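## Task

Grab one end of the white wire and raise it well clear of the crate, close to the highest point the arm can reach, since a modest lift does not count. Before closing on the wire, the fingers must be open around it by at least a thumb's width, unless they were opened somewhere well away from the whole wire; closing on it otherwise may fail the run. If the crate tips halfway over, the run fails. Declare done only while that end is held up above the table, with the other arm not touching the wire and the wire resting on nothing else more than a finger's width above the crate rim. The black wire must stay in the crate with no part hanging out over a wall. The crate must stay upright and wholly on the table, and neither gripper may hold anything except that end.

## Robot and tools

Robot: two six-joint arms, left_arm and right_arm, each ending in a two-finger parallel gripper with a camera on the wrist. Their bases sit at about (0.004, +0.266, 0.021) m for left_arm and (0.004, -0.310, 0.015) m for right_arm. The names do not tell you which side of an image an arm appears on.

Frame: every position and orientation uses one scene frame. The origin is at table height, midway between the arms and roughly 5 to 10 cm in from the near table edge. +x points away from the robot across the table, +z points up, and left_arm is on the +y side. In the gripper's own frame the fingers point along +z and close along y. end_effector_position is the spot between the finger pads, just under 1 cm behind the tips.

The row format, used by both motion tools: 16 numbers, left_arm's eight first and then right_arm's eight. Each arm's eight are x, y, z in metres, then the quaternion qw, qx, qy, qz with w first, then opening. Both position and quaternion are absolute targets in the scene frame, not offsets. Opening runs from -1 (closed) to +1 (fully open, 0.087 m). You must include both arms even when only one moves. To hold an arm still, repeat its pose exactly as the last result reported it before it stopped, and keep its opening unchanged. To keep an orientation, resend your own quaternion each time rather than the reported one, which drifts.

execute_actions(actions): a list of up to 15 actions. Each action is a table of up to 15 rows, and each row lasts one 1/30 s step. A table with fewer than 15 rows repeats its final row for the rest. An empty list just returns the current state and images. An action is rejected for both arms if any target lies more than 0.6 m from that gripper's current position along any of the gripper's axes. If the first action fails that check, or any action is malformed, nothing in the call runs. At each step the commanded pose is clamped to within 70 mm and 16 degrees of the measured pose, so a distant target takes several actions. After an action the arm travels at most to its last clamped pose. Joint friction can leave the hand up to about 31 mm short, and very small commands may produce no motion. When the controller cannot meet both position and orientation, position wins.

move(target, speed, blocking): target is one 16-number row of absolute poses as above. Both grippers follow straight paths that end together, lasting 0.5 to 10 s; anything longer stops short. speed is in m/s, from 0.002 to 0.5, default 0.25, and rotation is capped at twice that value in rad/s. The opening is applied when the move starts. Paths ignore obstacles and the other arm, grippers can lag, stray or overshoot the speed (especially near full reach), and faster moves or targets set deeper past a contact press harder. With blocking=false you get a result after 0.5 s. Until a result shows that move has ended, further moves and execute_actions are refused, so call wait(0) or stop first. The result adds a "move:" line giving the ending (done, off_target, moving, held, fault) and which limits acted, plus each gripper's distance to its target. limits=paced means the pose was clipped. limits=held means a check blocked some steps, after which the arm may move much faster than the set speed.

wait(seconds): 0 to 10 s while each arm keeps its last command. It returns early if a running move ends. stop(): brakes a running move, though the fingers continue. zoom_image(camera, region): camera is one of cam_high, cam_low, cam_left_wrist, cam_right_wrist, and region is [x0, y0, x1, y1] in image pixels, origin top-left, at most 504 by 504. read_manual(section): only "licences". finished_scene(scene): pass the current scene's number. It is final, and the result reports success and gives the next task.

Results: a state line, left_arm: … | right_arm: …, lists each gripper's position and quat_wxyz; the printed position may be off, more so at long reach. "Hand target" lines show what the controller is currently driving toward. A "pose unreachable" line means a clearance check altered or blocked that arm's command. grip_measured is the finger opening on the command scale, and the final Joint positions value is the opening in metres. These may be off by about 1 mm per gripper. Joint torques are raw drive outputs with offsets and noise. MOTOR HOT appears from 75 °C. At 90 °C the arm is halted for 10 s, and at 100 °C the arm goes limp and drops; both appear as OVER-TEMPERATURE FAULT lines. Camera images come in the order cam_high, cam_low, cam_left_wrist, cam_right_wrist, each 504x504.

Gripping: open well beyond the wire's width before closing on it. To hold it, command an opening roughly 0.02 below grip_measured; a smaller gap grips more lightly. Close slowly, because fast closes squeeze harder and can bounce open. Holding loads heats the motors, and heat builds even while you think.

Avoid: tipping the crate, dragging the other wire over a wall, dropping the held end, knocking anything off the table, hard or fast contacts, arms hitting or pushing each other, and the fixed bar and plate behind the bases, which stand up to about 3 cm above the table and give no warning. Loose objects may occasionally be nudged by outside pushes. The robot keeps holding your last command while you think.

Each tool is called after "Emit:" as name(argument=value, ...), one argument or row to a line, values as JSON.

## Session

Emit:
execute_actions(
  actions=[],
)

Scene clock: 0.00 s.
left_arm: end_effector_position=(+0.4861, +0.4948, +0.1312) grip_measured=+1.000 end_effector_quat_wxyz=(+0.534, +0.305, +0.622, +0.485) | right_arm: end_effector_position=(+0.5558, -0.4125, +0.3725) grip_measured=+0.989 end_effector_quat_wxyz=(+0.689, -0.589, +0.322, -0.273)
Joint positions: left_arm=[0.387 2.124 0.811 1.358 0.132 1.193 0.087] | right_arm=[-0.505  1.944  1.532  0.754 -1.143 -1.106  0.087]
Joint velocities: left_arm=[-0.007  0.002  0.012  0.022 -0.051  0.022  0.   ] | right_arm=[-0.007 -0.002  0.002  0.051 -0.007  0.081 -0.001]
Joint torques (N m, as the arm reports them, + toward a larger angle): no reading
Motor temperatures (°C, as the motors report them): left_arm=[32 32 31 30 32 32] | right_arm=[33 33 32 32 33 31]
Hand target (left_arm): +0.486, +0.495, +0.131; +0.534, +0.305, +0.622, +0.485
Hand target (right_arm): +0.556, -0.413, +0.372; +0.689, -0.589, +0.322, -0.273

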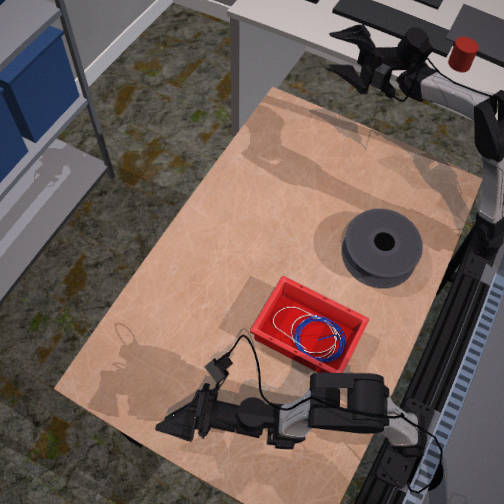

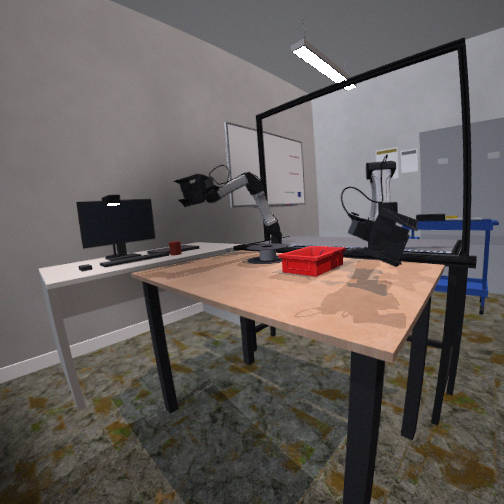

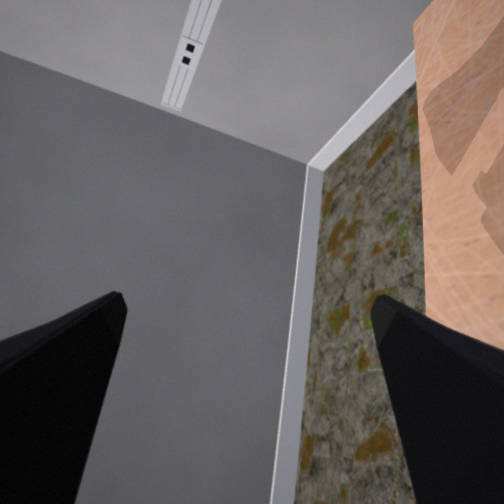

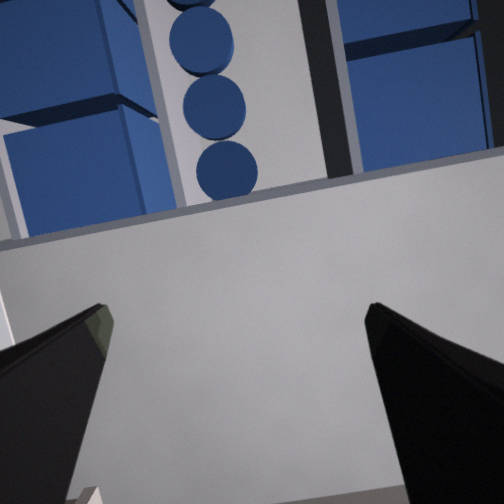

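Emit:
move(
  target=[0.38,0.3,0.28,0.2,0,0.98,0,1,0.556,-0.413,0.372,0.689,-0.589,0.322,-0.273,1],
)

Emit:
move(
  target=[0.38,0.16,0.2,0.2,0,0.98,0,1,0.556,-0.413,0.372,0.689,-0.589,0.322,-0.273,1],
)

Emit:
zoom_image(
  camera="cam_left_wrist",
  region=[0,0,504,504],
)

Scene clock: 8.80 s.
left_arm: end_effector_position=(+0.3753, +0.3053, +0.2780) grip_measured=+1.000 end_effector_quat_wxyz=(+0.202, +0.001, +0.979, -0.004) | right_arm: end_effector_position=(+0.5558, -0.4125, +0.3725) grip_measured=+0.989 end_effector_quat_wxyz=(+0.689, -0.589, +0.322, -0.273)
Joint positions: left_arm=[ 0.084  1.882  2.223 -1.505  0.046  0.106  0.087] | right_arm=[-0.505  1.944  1.532  0.754 -1.143 -1.106  0.087]
Joint velocities: left_arm=[ 0.012 -0.022  0.012 -0.007  0.051  0.037  0.   ] | right_arm=[-0.012 -0.002 -0.022  0.007 -0.022 -0.007  0.001]
Joint torques (N m, as the arm reports them, + toward a larger angle): left_arm=[-0.55 -8.27  8.54  0.83  0.1   0.02] | right_arm=[-0.03 -9.1   5.8   1.4   0.13  0.12]
Motor temperatures (°C, as the motors report them): left_arm=[32 35 32 32 32 32] | right_arm=[33 36 34 33 33 31]
Hand target (left_arm): +0.378, +0.300, +0.279; +0.203, +0.004, +0.979, -0.010
Hand target (right_arm): +0.556, -0.413, +0.372; +0.689, -0.589, +0.322, -0.273
Off the commanded pose (left_arm): 0.007 m, 1 deg.
Off the commanded pose (right_arm): 0.001 m, 0 deg.
move: done
camera_calibration (this result's frames):
cam_left_wrist: T_world_to_cam=[[0.00684078, -0.999895, 0.0127488, 0.298597], [-0.895433, -0.000449785, 0.445196, 0.233164], [-0.445143, -0.0144612, -0.895343, 0.558083], [0, 0, 0, 1]] pos_world=[0.455167, 0.306741, 0.392065]

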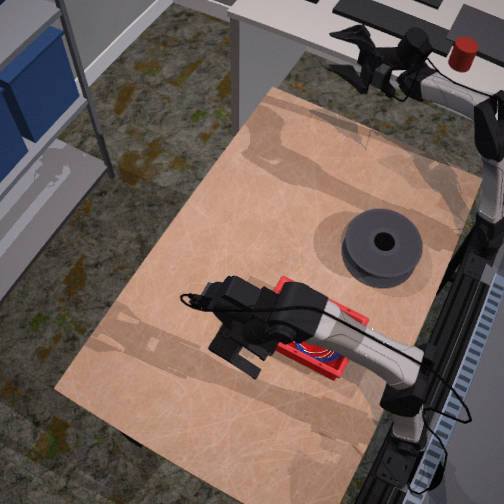

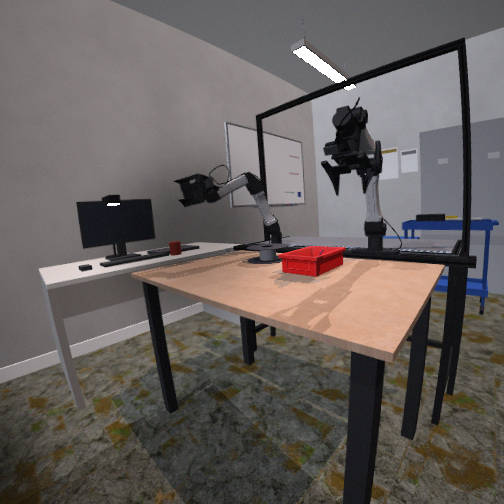

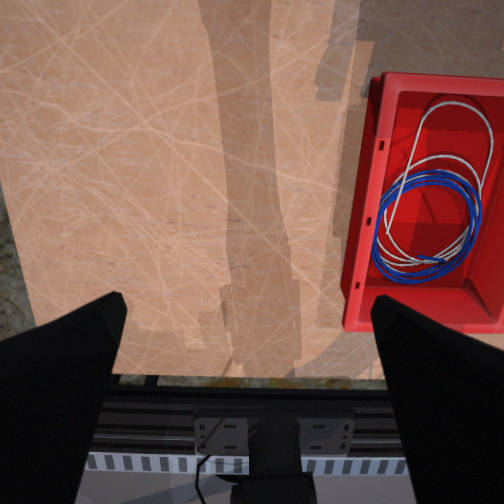

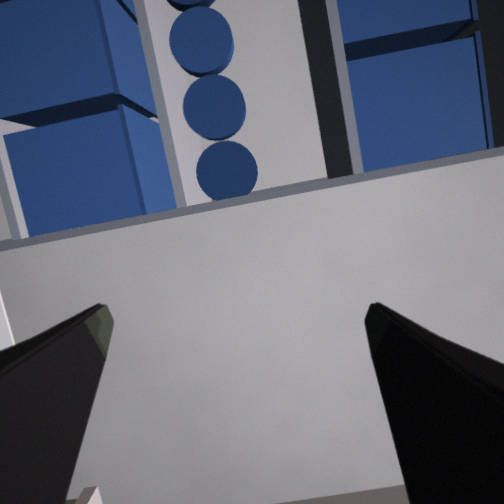

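Scene clock: 10.10 s.
left_arm: end_effector_position=(+0.3778, +0.1578, +0.2026) grip_measured=+1.000 end_effector_quat_wxyz=(+0.195, +0.004, +0.981, -0.004) | right_arm: end_effector_position=(+0.5558, -0.4125, +0.3725) grip_measured=+0.989 end_effector_quat_wxyz=(+0.689, -0.589, +0.322, -0.273)
Joint positions: left_arm=[-0.334  1.833  1.831 -1.19  -0.114 -0.275  0.087] | right_arm=[-0.505  1.944  1.532  0.754 -1.143 -1.106  0.087]
Joint velocities: left_arm=[ 0.022 -0.007  0.002  0.007 -0.037 -0.051  0.   ] | right_arm=[ 0.007 -0.002  0.007  0.037  0.066 -0.051  0.   ]
Joint torques (N m, as the arm reports them, + toward a larger angle): left_arm=[  0.22 -10.46   6.03   1.01  -0.2    0.03] | right_arm=[-0.06 -9.07  5.83  1.4   0.12  0.1 ]
Motor temperatures (°C, as the motors report them): left_arm=[32 35 33 32 32 32] | right_arm=[33 36 34 33 33 31]
Hand target (left_arm): +0.379, +0.158, +0.200; +0.198, -0.000, +0.980, -0.001
Hand target (right_arm): +0.556, -0.413, +0.372; +0.689, -0.589, +0.322, -0.273
Off the commanded pose (left_arm): 0.004 m, 1 deg.
Off the commanded pose (right_arm): 0.001 m, 0 deg.
move: done
camera_calibration (this result's frames):
cam_left_wrist: T_world_to_cam=[[0.00191416, -0.999923, 0.0122592, 0.15406], [-0.888941, 0.0039135, 0.458005, 0.263096], [-0.458017, -0.0117744, -0.888865, 0.492686], [0, 0, 0, 1]] pos_world=[0.459241, 0.15882, 0.315544]

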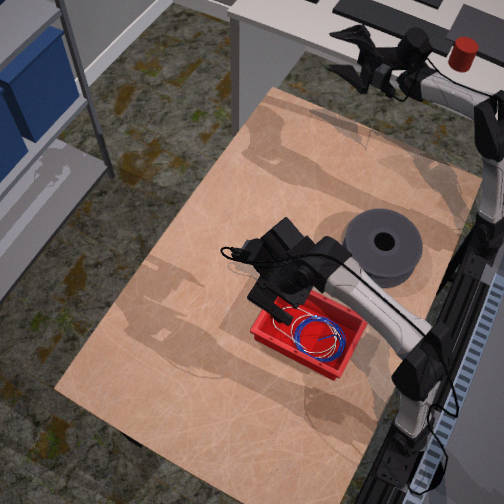

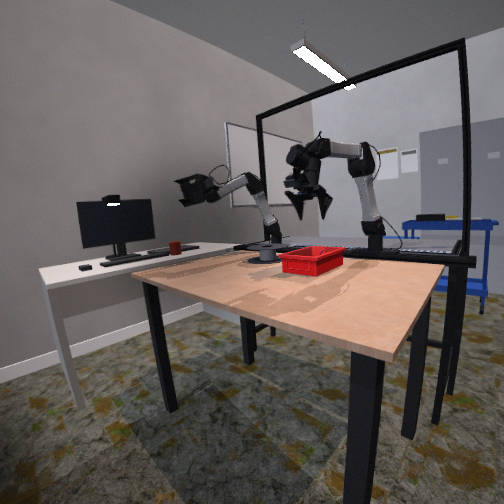

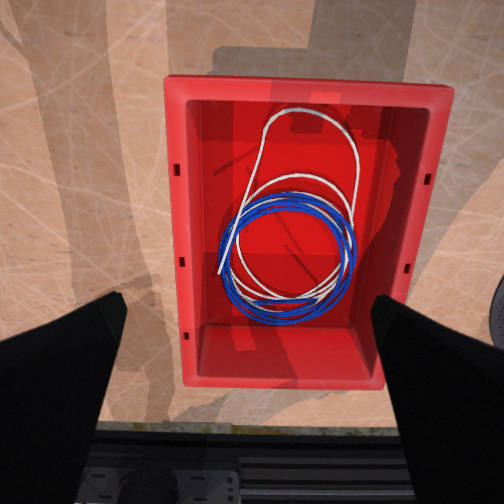

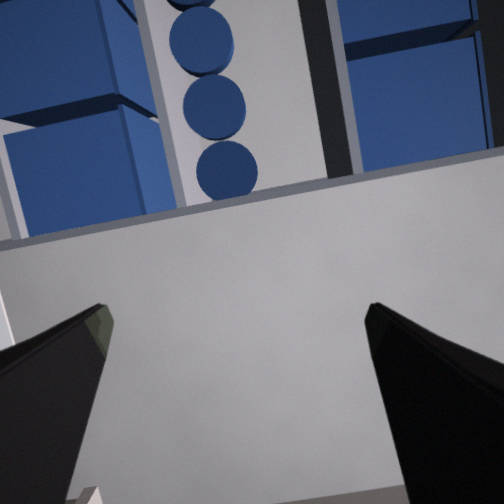

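Region (0, 0, 504, 504) of cam_left_wrist's 504x504 image, scaled by 1.000.

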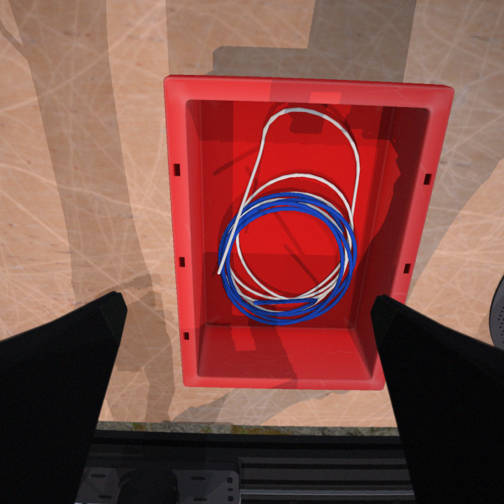

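Emit:
move(
  target=[0.315,0.174,0.09,0.1,0,0.995,0,-0.3,0.556,-0.413,0.372,0.689,-0.589,0.322,-0.273,1],
  speed=0.15,
)

Scene clock: 15.70 s.
left_arm: end_effector_position=(+0.3140, +0.1733, +0.0857) grip_measured=-0.300 end_effector_quat_wxyz=(+0.088, +0.005, +0.996, +0.006) | right_arm: end_effector_position=(+0.5558, -0.4125, +0.3725) grip_measured=+0.989 end_effector_quat_wxyz=(+0.689, -0.589, +0.322, -0.273)
Joint positions: left_arm=[-0.32   1.781  1.324 -0.948 -0.068 -0.277  0.031] | right_arm=[-0.505  1.944  1.532  0.754 -1.143 -1.106  0.087]
Joint velocities: left_arm=[-0.002 -0.017  0.007  0.022  0.007 -0.037 -0.   ] | right_arm=[ 0.017 -0.012 -0.012 -0.051  0.051 -0.081 -0.   ]
Joint torques (N m, as the arm reports them, + toward a larger angle): left_arm=[  0.91 -11.52   6.16   0.68  -0.02   0.07] | right_arm=[-0.12 -9.14  5.81  1.39  0.13  0.14]
Motor temperatures (°C, as the motors report them): left_arm=[32 37 33 32 32 32] | right_arm=[33 38 35 33 33 31]
Hand target (left_arm): +0.316, +0.174, +0.090; +0.100, -0.000, +0.995, -0.001
Hand target (right_arm): +0.556, -0.413, +0.372; +0.689, -0.589, +0.322, -0.273
Off the commanded pose (left_arm): 0.004 m, 2 deg.
Off the commanded pose (right_arm): 0.001 m, 0 deg.
move: done
camera_calibration (this result's frames):
cam_left_wrist: T_world_to_cam=[[0.00356731, -0.999952, -0.00907446, 0.172401], [-0.769711, -0.00853876, 0.638336, 0.209166], [-0.638383, 0.00470756, -0.769704, 0.40326], [0, 0, 0, 1]] pos_world=[0.417817, 0.17228, 0.178438]

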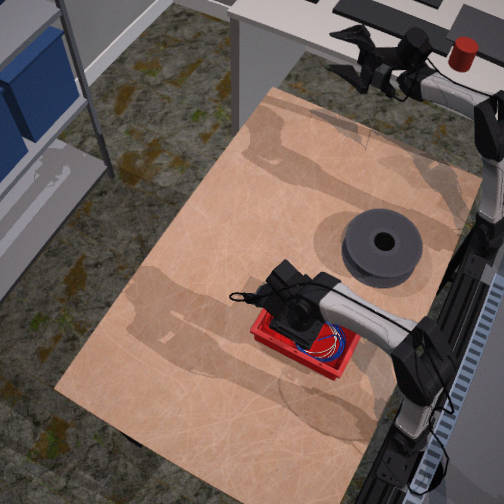

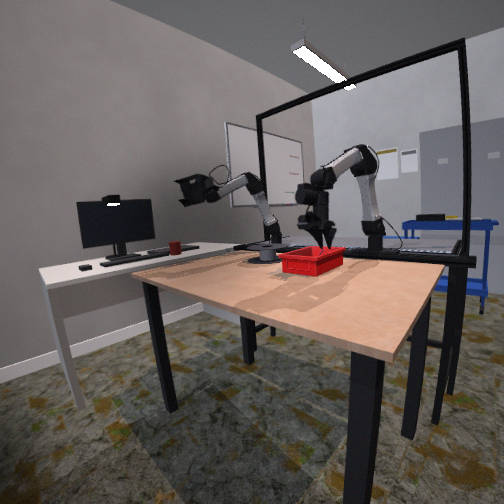

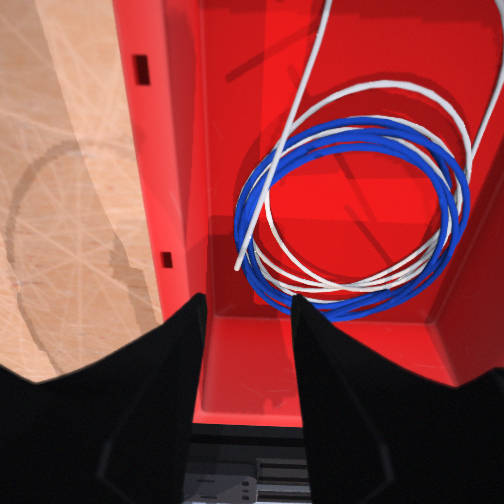

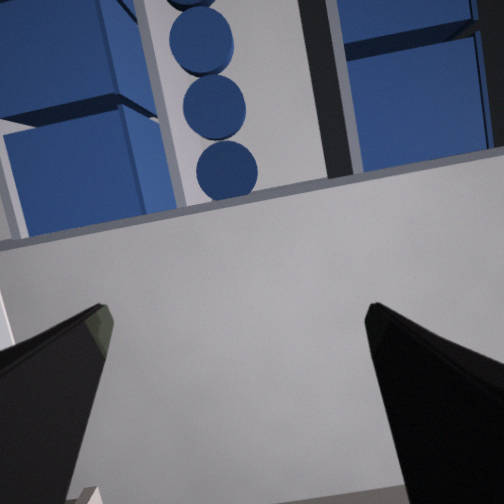

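Consistent (predicted v≈267).

Emit:
move(
  target=[0.315,0.174,0.047,0.1,0,0.995,0,-0.3,0.556,-0.413,0.372,0.689,-0.589,0.322,-0.273,1],
  speed=0.06,
)

Emit:
move(
  target=[0.315,0.174,0.047,0.1,0,0.995,0,-1,0.556,-0.413,0.372,0.689,-0.589,0.322,-0.273,1],
)

Emit:
move(
  target=[0.33,0.15,0.2,0.1,0,0.995,0,-1,0.556,-0.413,0.372,0.689,-0.589,0.322,-0.273,1],
  speed=0.08,
)

Scene clock: 19.67 s.
left_arm: end_effector_position=(+0.3170, +0.1721, +0.0567) grip_measured=-0.300 end_effector_quat_wxyz=(+0.109, +0.004, +0.994, -0.001) | right_arm: end_effector_position=(+0.5558, -0.4125, +0.3725) grip_measured=+0.989 end_effector_quat_wxyz=(+0.689, -0.589, +0.322, -0.273)
Joint positions: left_arm=[-0.32   1.781  1.203 -0.781 -0.068 -0.277  0.031] | right_arm=[-0.505  1.944  1.532  0.754 -1.143 -1.106  0.087]
Joint velocities: left_arm=[-0.017  0.012  0.012 -0.022 -0.007 -0.022  0.001] | right_arm=[-0.032 -0.007  0.002  0.007  0.037 -0.007  0.   ]
Joint torques (N m, as the arm reports them, + toward a larger angle): left_arm=[ 0.71 -7.08  5.85  0.76 -0.04  0.05] | right_arm=[-0.06 -9.07  5.83  1.41  0.12  0.11]
Motor temperatures (°C, as the motors report them): left_arm=[32 38 33 32 32 32] | right_arm=[33 38 35 34 33 31]
Hand target (left_arm): +0.315, +0.174, +0.047; +0.100, +0.000, +0.995, +0.000
Hand target (right_arm): +0.556, -0.413, +0.372; +0.689, -0.589, +0.322, -0.273
Off the commanded pose (left_arm): 0.010 m, 1 deg.
Off the commanded pose (right_arm): 0.001 m, 0 deg.
move: done
camera_calibration (this result's frames):
cam_left_wrist: T_world_to_cam=[[0.00402139, -0.999983, 0.00430641, 0.170088], [-0.796939, -0.000603484, 0.604059, 0.239185], [-0.604046, -0.00586111, -0.796928, 0.375368], [0, 0, 0, 1]] pos_world=[0.416672, 0.17243, 0.153927]

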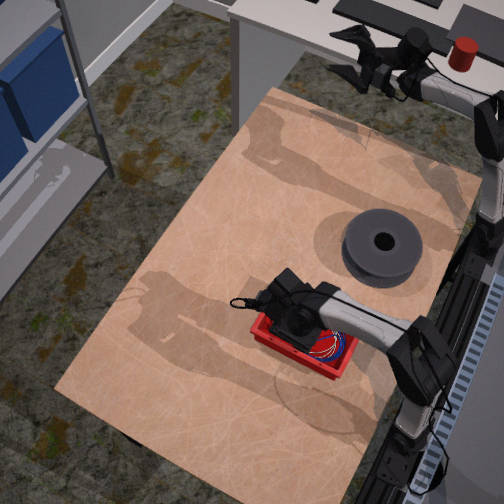

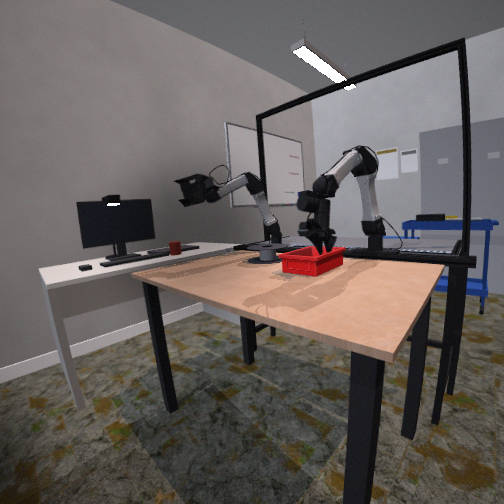

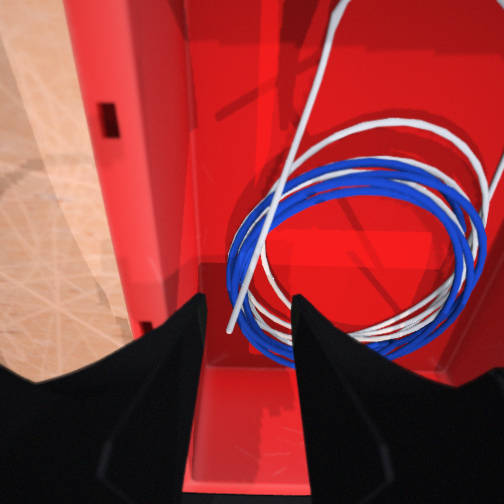

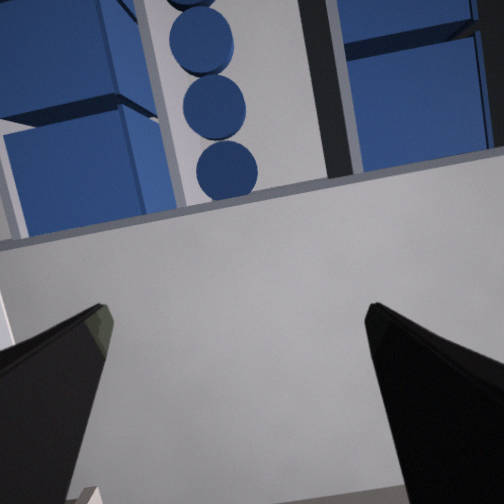

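Scene clock: 20.37 s.
left_arm: end_effector_position=(+0.3172, +0.1721, +0.0567) grip_measured=-0.966 end_effector_quat_wxyz=(+0.110, +0.004, +0.994, -0.001) | right_arm: end_effector_position=(+0.5558, -0.4125, +0.3725) grip_measured=+0.989 end_effector_quat_wxyz=(+0.689, -0.589, +0.322, -0.273)
Joint positions: left_arm=[-0.32   1.781  1.203 -0.781 -0.068 -0.277  0.001] | right_arm=[-0.505  1.944  1.532  0.754 -1.143 -1.106  0.087]
Joint velocities: left_arm=[-0.007  0.002  0.002 -0.007 -0.066  0.007 -0.   ] | right_arm=[-0.017 -0.002  0.007 -0.037 -0.022 -0.037 -0.   ]
Joint torques (N m, as the arm reports them, + toward a larger angle): left_arm=[ 0.75 -7.1   5.79  0.75 -0.02  0.05] | right_arm=[-0.16 -9.14  5.83  1.39  0.13  0.12]
Motor temperatures (°C, as the motors report them): left_arm=[32 38 33 32 32 32] | right_arm=[33 39 35 34 33 31]
Hand target (left_arm): +0.315, +0.174, +0.047; +0.100, -0.000, +0.995, -0.000
Hand target (right_arm): +0.556, -0.413, +0.372; +0.689, -0.589, +0.322, -0.273
Off the commanded pose (left_arm): 0.010 m, 1 deg.
Off the commanded pose (right_arm): 0.001 m, 0 deg.
move: done
camera_calibration (this result's frames):
cam_left_wrist: T_world_to_cam=[[0.00402399, -0.999982, 0.00452956, 0.170018], [-0.79738, -0.000475172, 0.603477, 0.239477], [-0.603464, -0.00604017, -0.797367, 0.375359], [0, 0, 0, 1]] pos_world=[0.416785, 0.172396, 0.15401]

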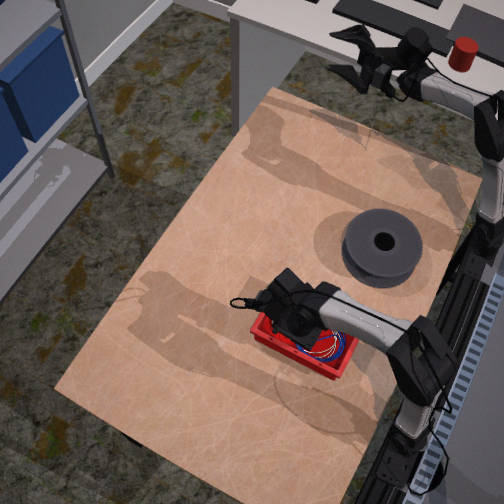

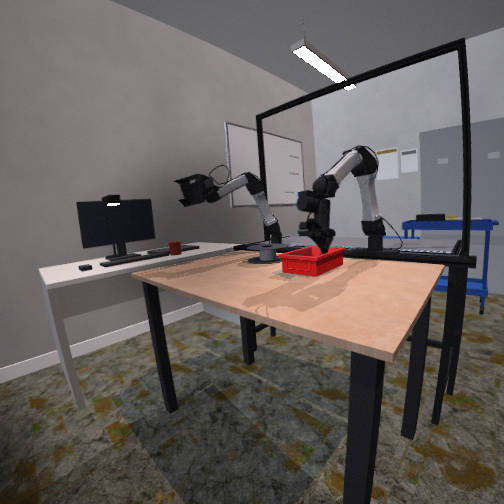

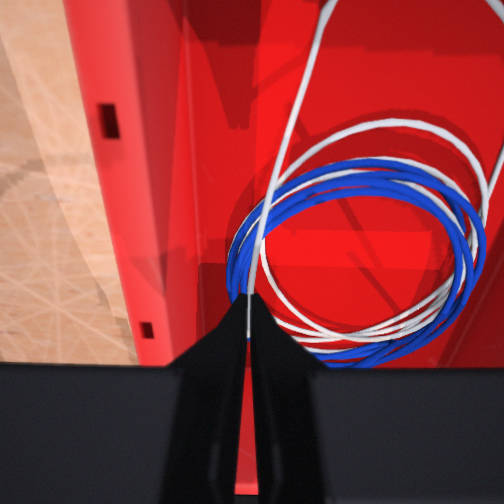

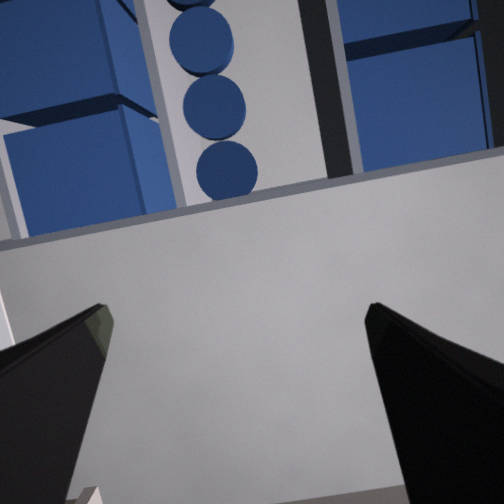

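Scene clock: 22.73 s.
left_arm: end_effector_position=(+0.3271, +0.1536, +0.1988) grip_measured=-0.966 end_effector_quat_wxyz=(+0.099, -0.002, +0.995, -0.002) | right_arm: end_effector_position=(+0.5558, -0.4125, +0.3725) grip_measured=+0.989 end_effector_quat_wxyz=(+0.689, -0.589, +0.322, -0.273)
Joint positions: left_arm=[-0.36   1.834  1.841 -1.388 -0.068 -0.33   0.001] | right_arm=[-0.505  1.944  1.532  0.754 -1.143 -1.106  0.087]
Joint velocities: left_arm=[-0.017  0.007  0.012  0.007 -0.037  0.066 -0.   ] | right_arm=[ 0.032  0.002  0.007  0.007  0.051  0.095 -0.001]
Joint torques (N m, as the arm reports them, + toward a larger angle): left_arm=[-0.57 -8.26  9.09  0.53 -0.15  0.01] | right_arm=[-0.12 -9.12  5.82  1.39  0.15  0.11]
Motor temperatures (°C, as the motors report them): left_arm=[32 38 34 32 32 32] | right_arm=[33 39 36 34 33 31]
Hand target (left_arm): +0.329, +0.150, +0.200; +0.100, -0.000, +0.995, -0.000
Hand target (right_arm): +0.556, -0.413, +0.372; +0.689, -0.589, +0.322, -0.273
Off the commanded pose (left_arm): 0.005 m, 0 deg.
Off the commanded pose (right_arm): 0.001 m, 0 deg.
move: done
camera_calibration (this result's frames):
cam_left_wrist: T_world_to_cam=[[0.0157976, -0.999837, 0.00871673, 0.146124], [-0.784523, -0.00698984, 0.62006, 0.155176], [-0.619898, -0.016634, -0.784506, 0.498973], [0, 0, 0, 1]] pos_world=[0.428743, 0.155484, 0.293955]

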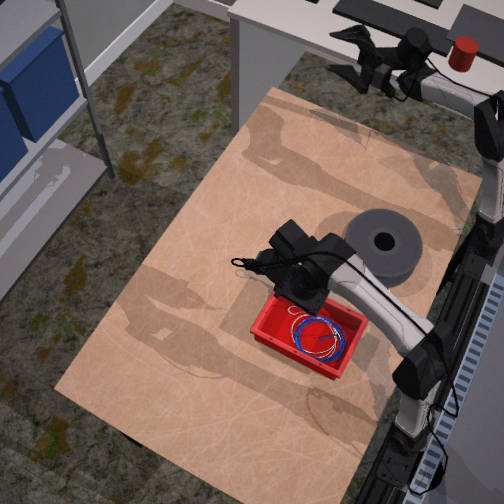

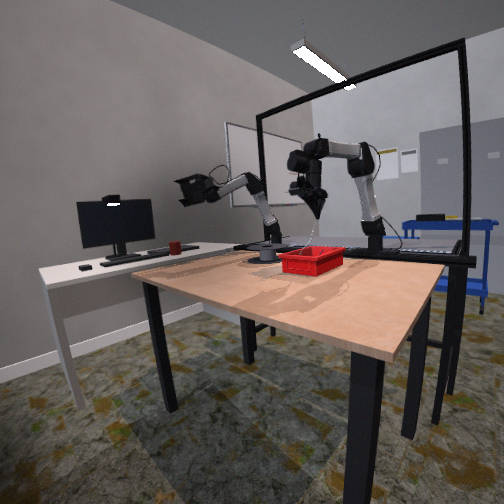

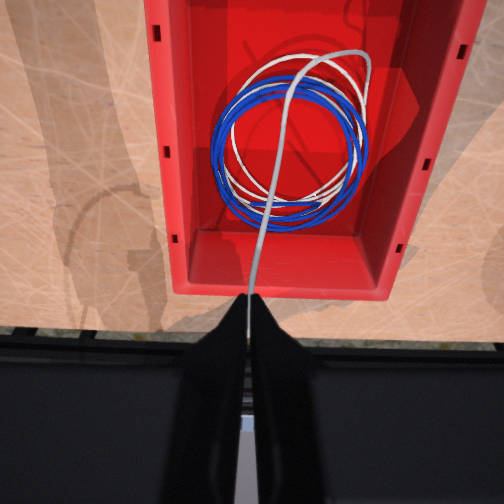

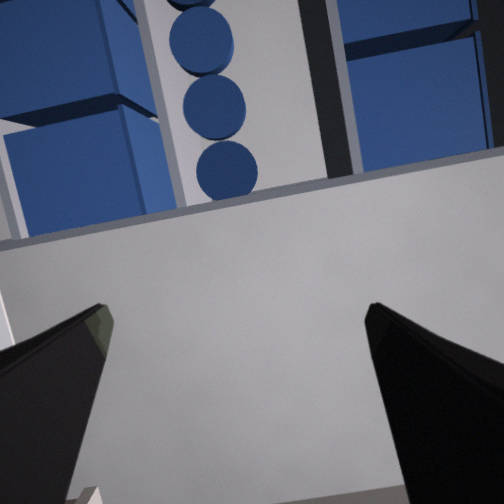

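Emit:
move(
  target=[0.34,0.13,0.42,0.49,0.165,0.85,-0.095,-1,0.556,-0.413,0.372,0.689,-0.589,0.322,-0.273,1],
  speed=0.06,
)

Emit:
move(
  target=[0.34,0.13,0.6,0.694,0.134,0.694,-0.134,-1,0.556,-0.413,0.372,0.689,-0.589,0.322,-0.273,1],
  speed=0.06,
)

Scene clock: 33.97 s.
left_arm: end_effector_position=(+0.3419, +0.1338, +0.4018) grip_measured=-0.966 end_effector_quat_wxyz=(+0.464, +0.162, +0.867, -0.078) | right_arm: end_effector_position=(+0.5558, -0.4125, +0.3725) grip_measured=+0.989 end_effector_quat_wxyz=(+0.689, -0.589, +0.322, -0.273)
Joint positions: left_arm=[-0.429  1.492  2.03  -1.13  -0.046 -0.003  0.001] | right_arm=[-0.505  1.944  1.532  0.754 -1.143 -1.106  0.087]
Joint velocities: left_arm=[ 0.002  0.017  0.002  0.022  0.037  0.007 -0.002] | right_arm=[ 0.012 -0.007  0.002  0.022  0.081 -0.066 -0.001]
Joint torques (N m, as the arm reports them, + toward a larger angle): left_arm=[-0.53 -7.39  8.43  1.75  0.07  0.11] | right_arm=[-0.1  -9.16  5.92  1.39  0.14  0.12]
Motor temperatures (°C, as the motors report them): left_arm=[32 40 35 33 32 32] | right_arm=[33 41 37 34 33 31]
Hand target (left_arm): +0.338, +0.130, +0.421; +0.492, +0.167, +0.850, -0.088
Hand target (right_arm): +0.556, -0.413, +0.372; +0.689, -0.589, +0.322, -0.273
Off the commanded pose (left_arm): 0.019 m, 4 deg.
Off the commanded pose (right_arm): 0.001 m, 0 deg.
move: off_target (left_arm)
camera_calibration (this result's frames):
cam_left_wrist: T_world_to_cam=[[-0.347982, -0.937491, -0.00447464, 0.245721], [-0.931435, 0.346268, -0.111926, 0.337853], [0.106479, -0.0347803, -0.993706, 0.505154], [0, 0, 0, 1]] pos_world=[0.346406, 0.130943, 0.540889]

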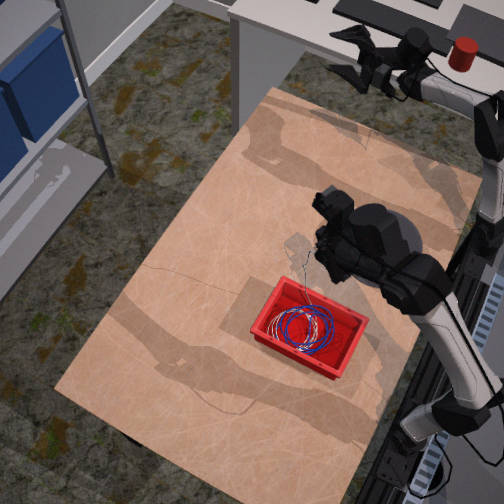

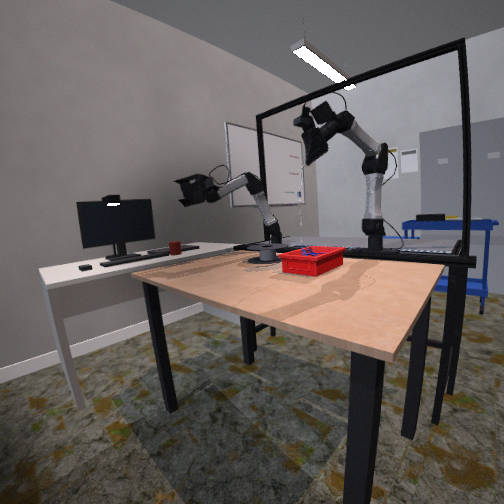

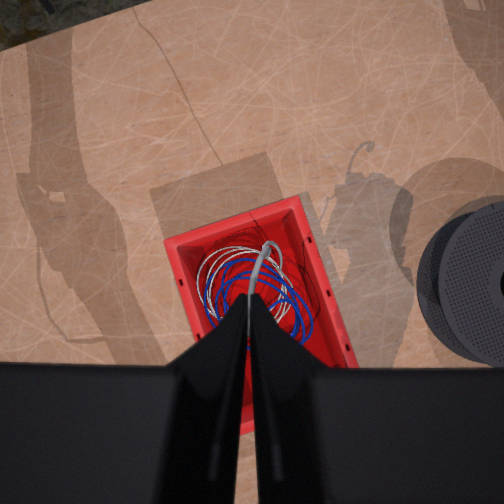

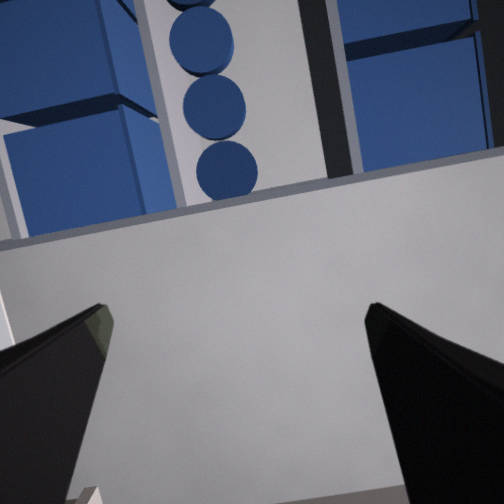

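Scene clock: 39.27 s.
left_arm: end_effector_position=(+0.3367, +0.1351, +0.5960) grip_measured=-0.966 end_effector_quat_wxyz=(+0.692, +0.129, +0.699, -0.127) | right_arm: end_effector_position=(+0.5558, -0.4125, +0.3725) grip_measured=+0.989 end_effector_quat_wxyz=(+0.689, -0.589, +0.322, -0.273)
Joint positions: left_arm=[-0.437  1.634  2.675 -1.053 -0.046  0.008  0.001] | right_arm=[-0.505  1.944  1.532  0.754 -1.143 -1.106  0.087]
Joint velocities: left_arm=[-0.007  0.017  0.022 -0.051 -0.095 -0.007 -0.   ] | right_arm=[-0.007 -0.017  0.007 -0.022 -0.007  0.066 -0.   ]
Joint torques (N m, as the arm reports them, + toward a larger angle): left_arm=[-0.59 -2.54  5.5   1.73 -0.02  0.15] | right_arm=[-0.09 -9.07  5.86  1.37  0.14  0.11]
Motor temperatures (°C, as the motors report them): left_arm=[32 39 35 34 32 32] | right_arm=[33 42 37 34 33 31]
Hand target (left_arm): +0.339, +0.130, +0.599; +0.696, +0.133, +0.694, -0.129
Hand target (right_arm): +0.556, -0.413, +0.372; +0.689, -0.589, +0.322, -0.273
Off the commanded pose (left_arm): 0.007 m, 1 deg.
Off the commanded pose (right_arm): 0.001 m, 0 deg.
move: done
camera_calibration (this result's frames):
cam_left_wrist: T_world_to_cam=[[-0.356501, -0.934228, 0.0111674, 0.239052], [-0.721799, 0.267809, -0.638189, 0.607938], [0.593224, -0.235575, -0.769799, 0.428623], [0, 0, 0, 1]] pos_world=[0.269762, 0.161491, 0.715263]

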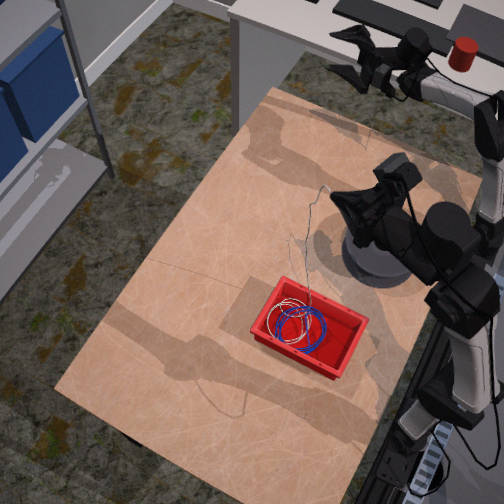

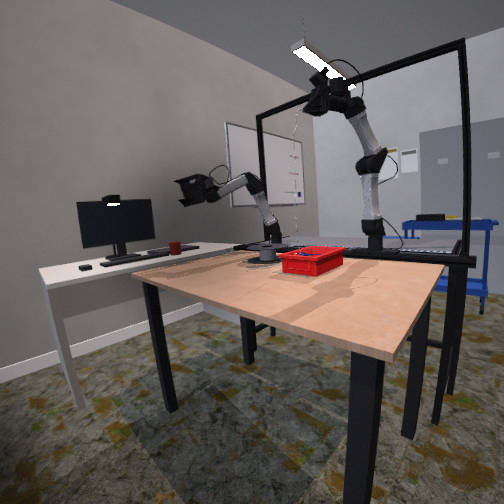

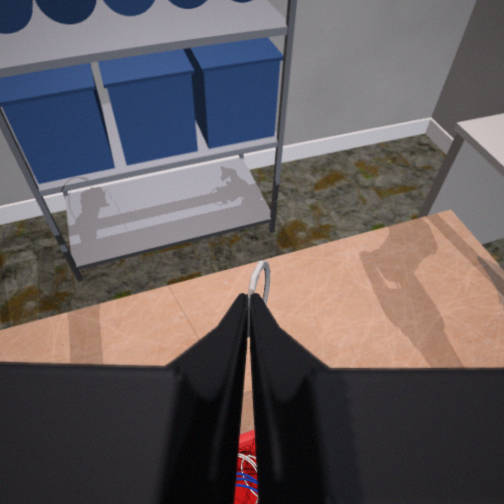

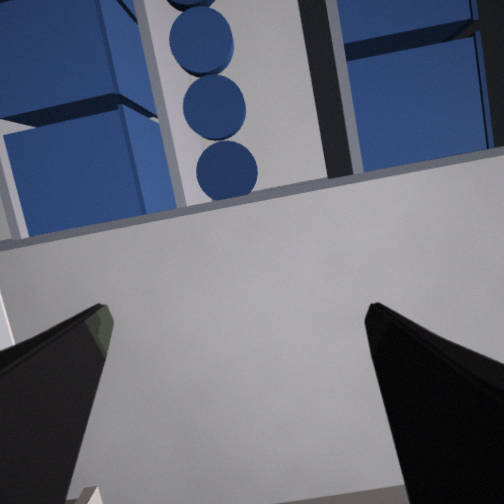

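Higher still.

Emit:
move(
  target=[0.33,0.14,0.71,0.85,0.095,0.49,-0.165,-1,0.556,-0.413,0.372,0.689,-0.589,0.322,-0.273,1],
  speed=0.08,
)

Scene clock: 44.40 s.
left_arm: end_effector_position=(+0.3351, +0.1356, +0.7048) grip_measured=-0.966 end_effector_quat_wxyz=(+0.844, +0.094, +0.502, -0.163) | right_arm: end_effector_position=(+0.5558, -0.4125, +0.3725) grip_measured=+0.989 end_effector_quat_wxyz=(+0.689, -0.589, +0.322, -0.273)
Joint positions: left_arm=[-0.426  1.494  2.343 -0.349 -0.017  0.012  0.001] | right_arm=[-0.505  1.944  1.532  0.754 -1.143 -1.106  0.087]
Joint velocities: left_arm=[-0.022 -0.002 -0.012 -0.007 -0.022 -0.081  0.   ] | right_arm=[-0.017 -0.017  0.017  0.037  0.051 -0.007  0.   ]
Joint torques (N m, as the arm reports them, + toward a larger angle): left_arm=[ 0.98 -5.05  2.99  1.49  0.07  0.12] | right_arm=[-0.04 -9.1   5.92  1.38  0.15  0.1 ]
Motor temperatures (°C, as the motors report them): left_arm=[32 39 35 35 32 32] | right_arm=[33 43 38 35 33 31]
Hand target (left_arm): +0.329, +0.140, +0.711; +0.851, +0.093, +0.491, -0.161
Hand target (right_arm): +0.556, -0.413, +0.372; +0.689, -0.589, +0.322, -0.273
Off the commanded pose (left_arm): 0.008 m, 2 deg.
Off the commanded pose (right_arm): 0.001 m, 0 deg.
move: done
camera_calibration (this result's frames):
cam_left_wrist: T_world_to_cam=[[-0.375165, -0.926826, 0.0156431, 0.239844], [-0.339033, 0.12149, -0.932897, 0.775371], [0.862733, -0.355294, -0.359803, 0.150413], [0, 0, 0, 1]] pos_world=[0.223091, 0.181534, 0.773708]

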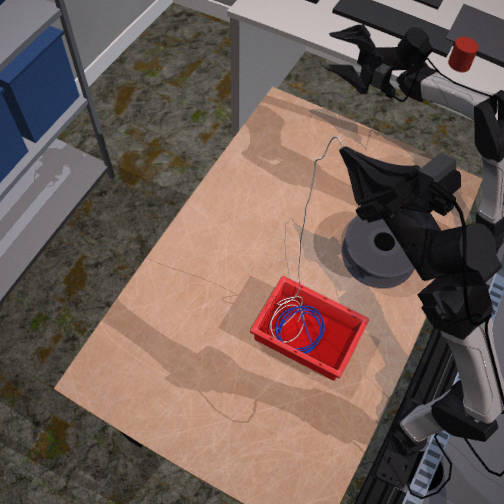

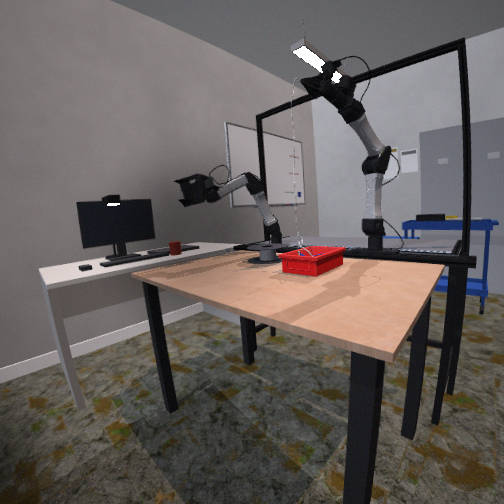

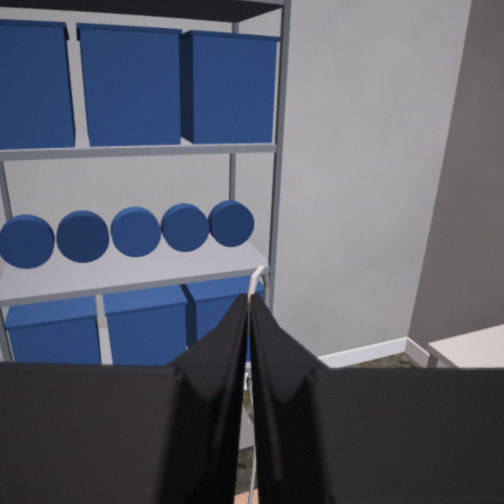

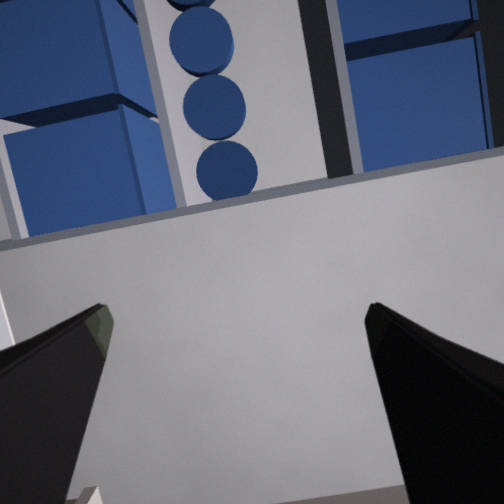

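Emit:
finished_scene(
  scene=1,
)

The scene is finished: the task was done.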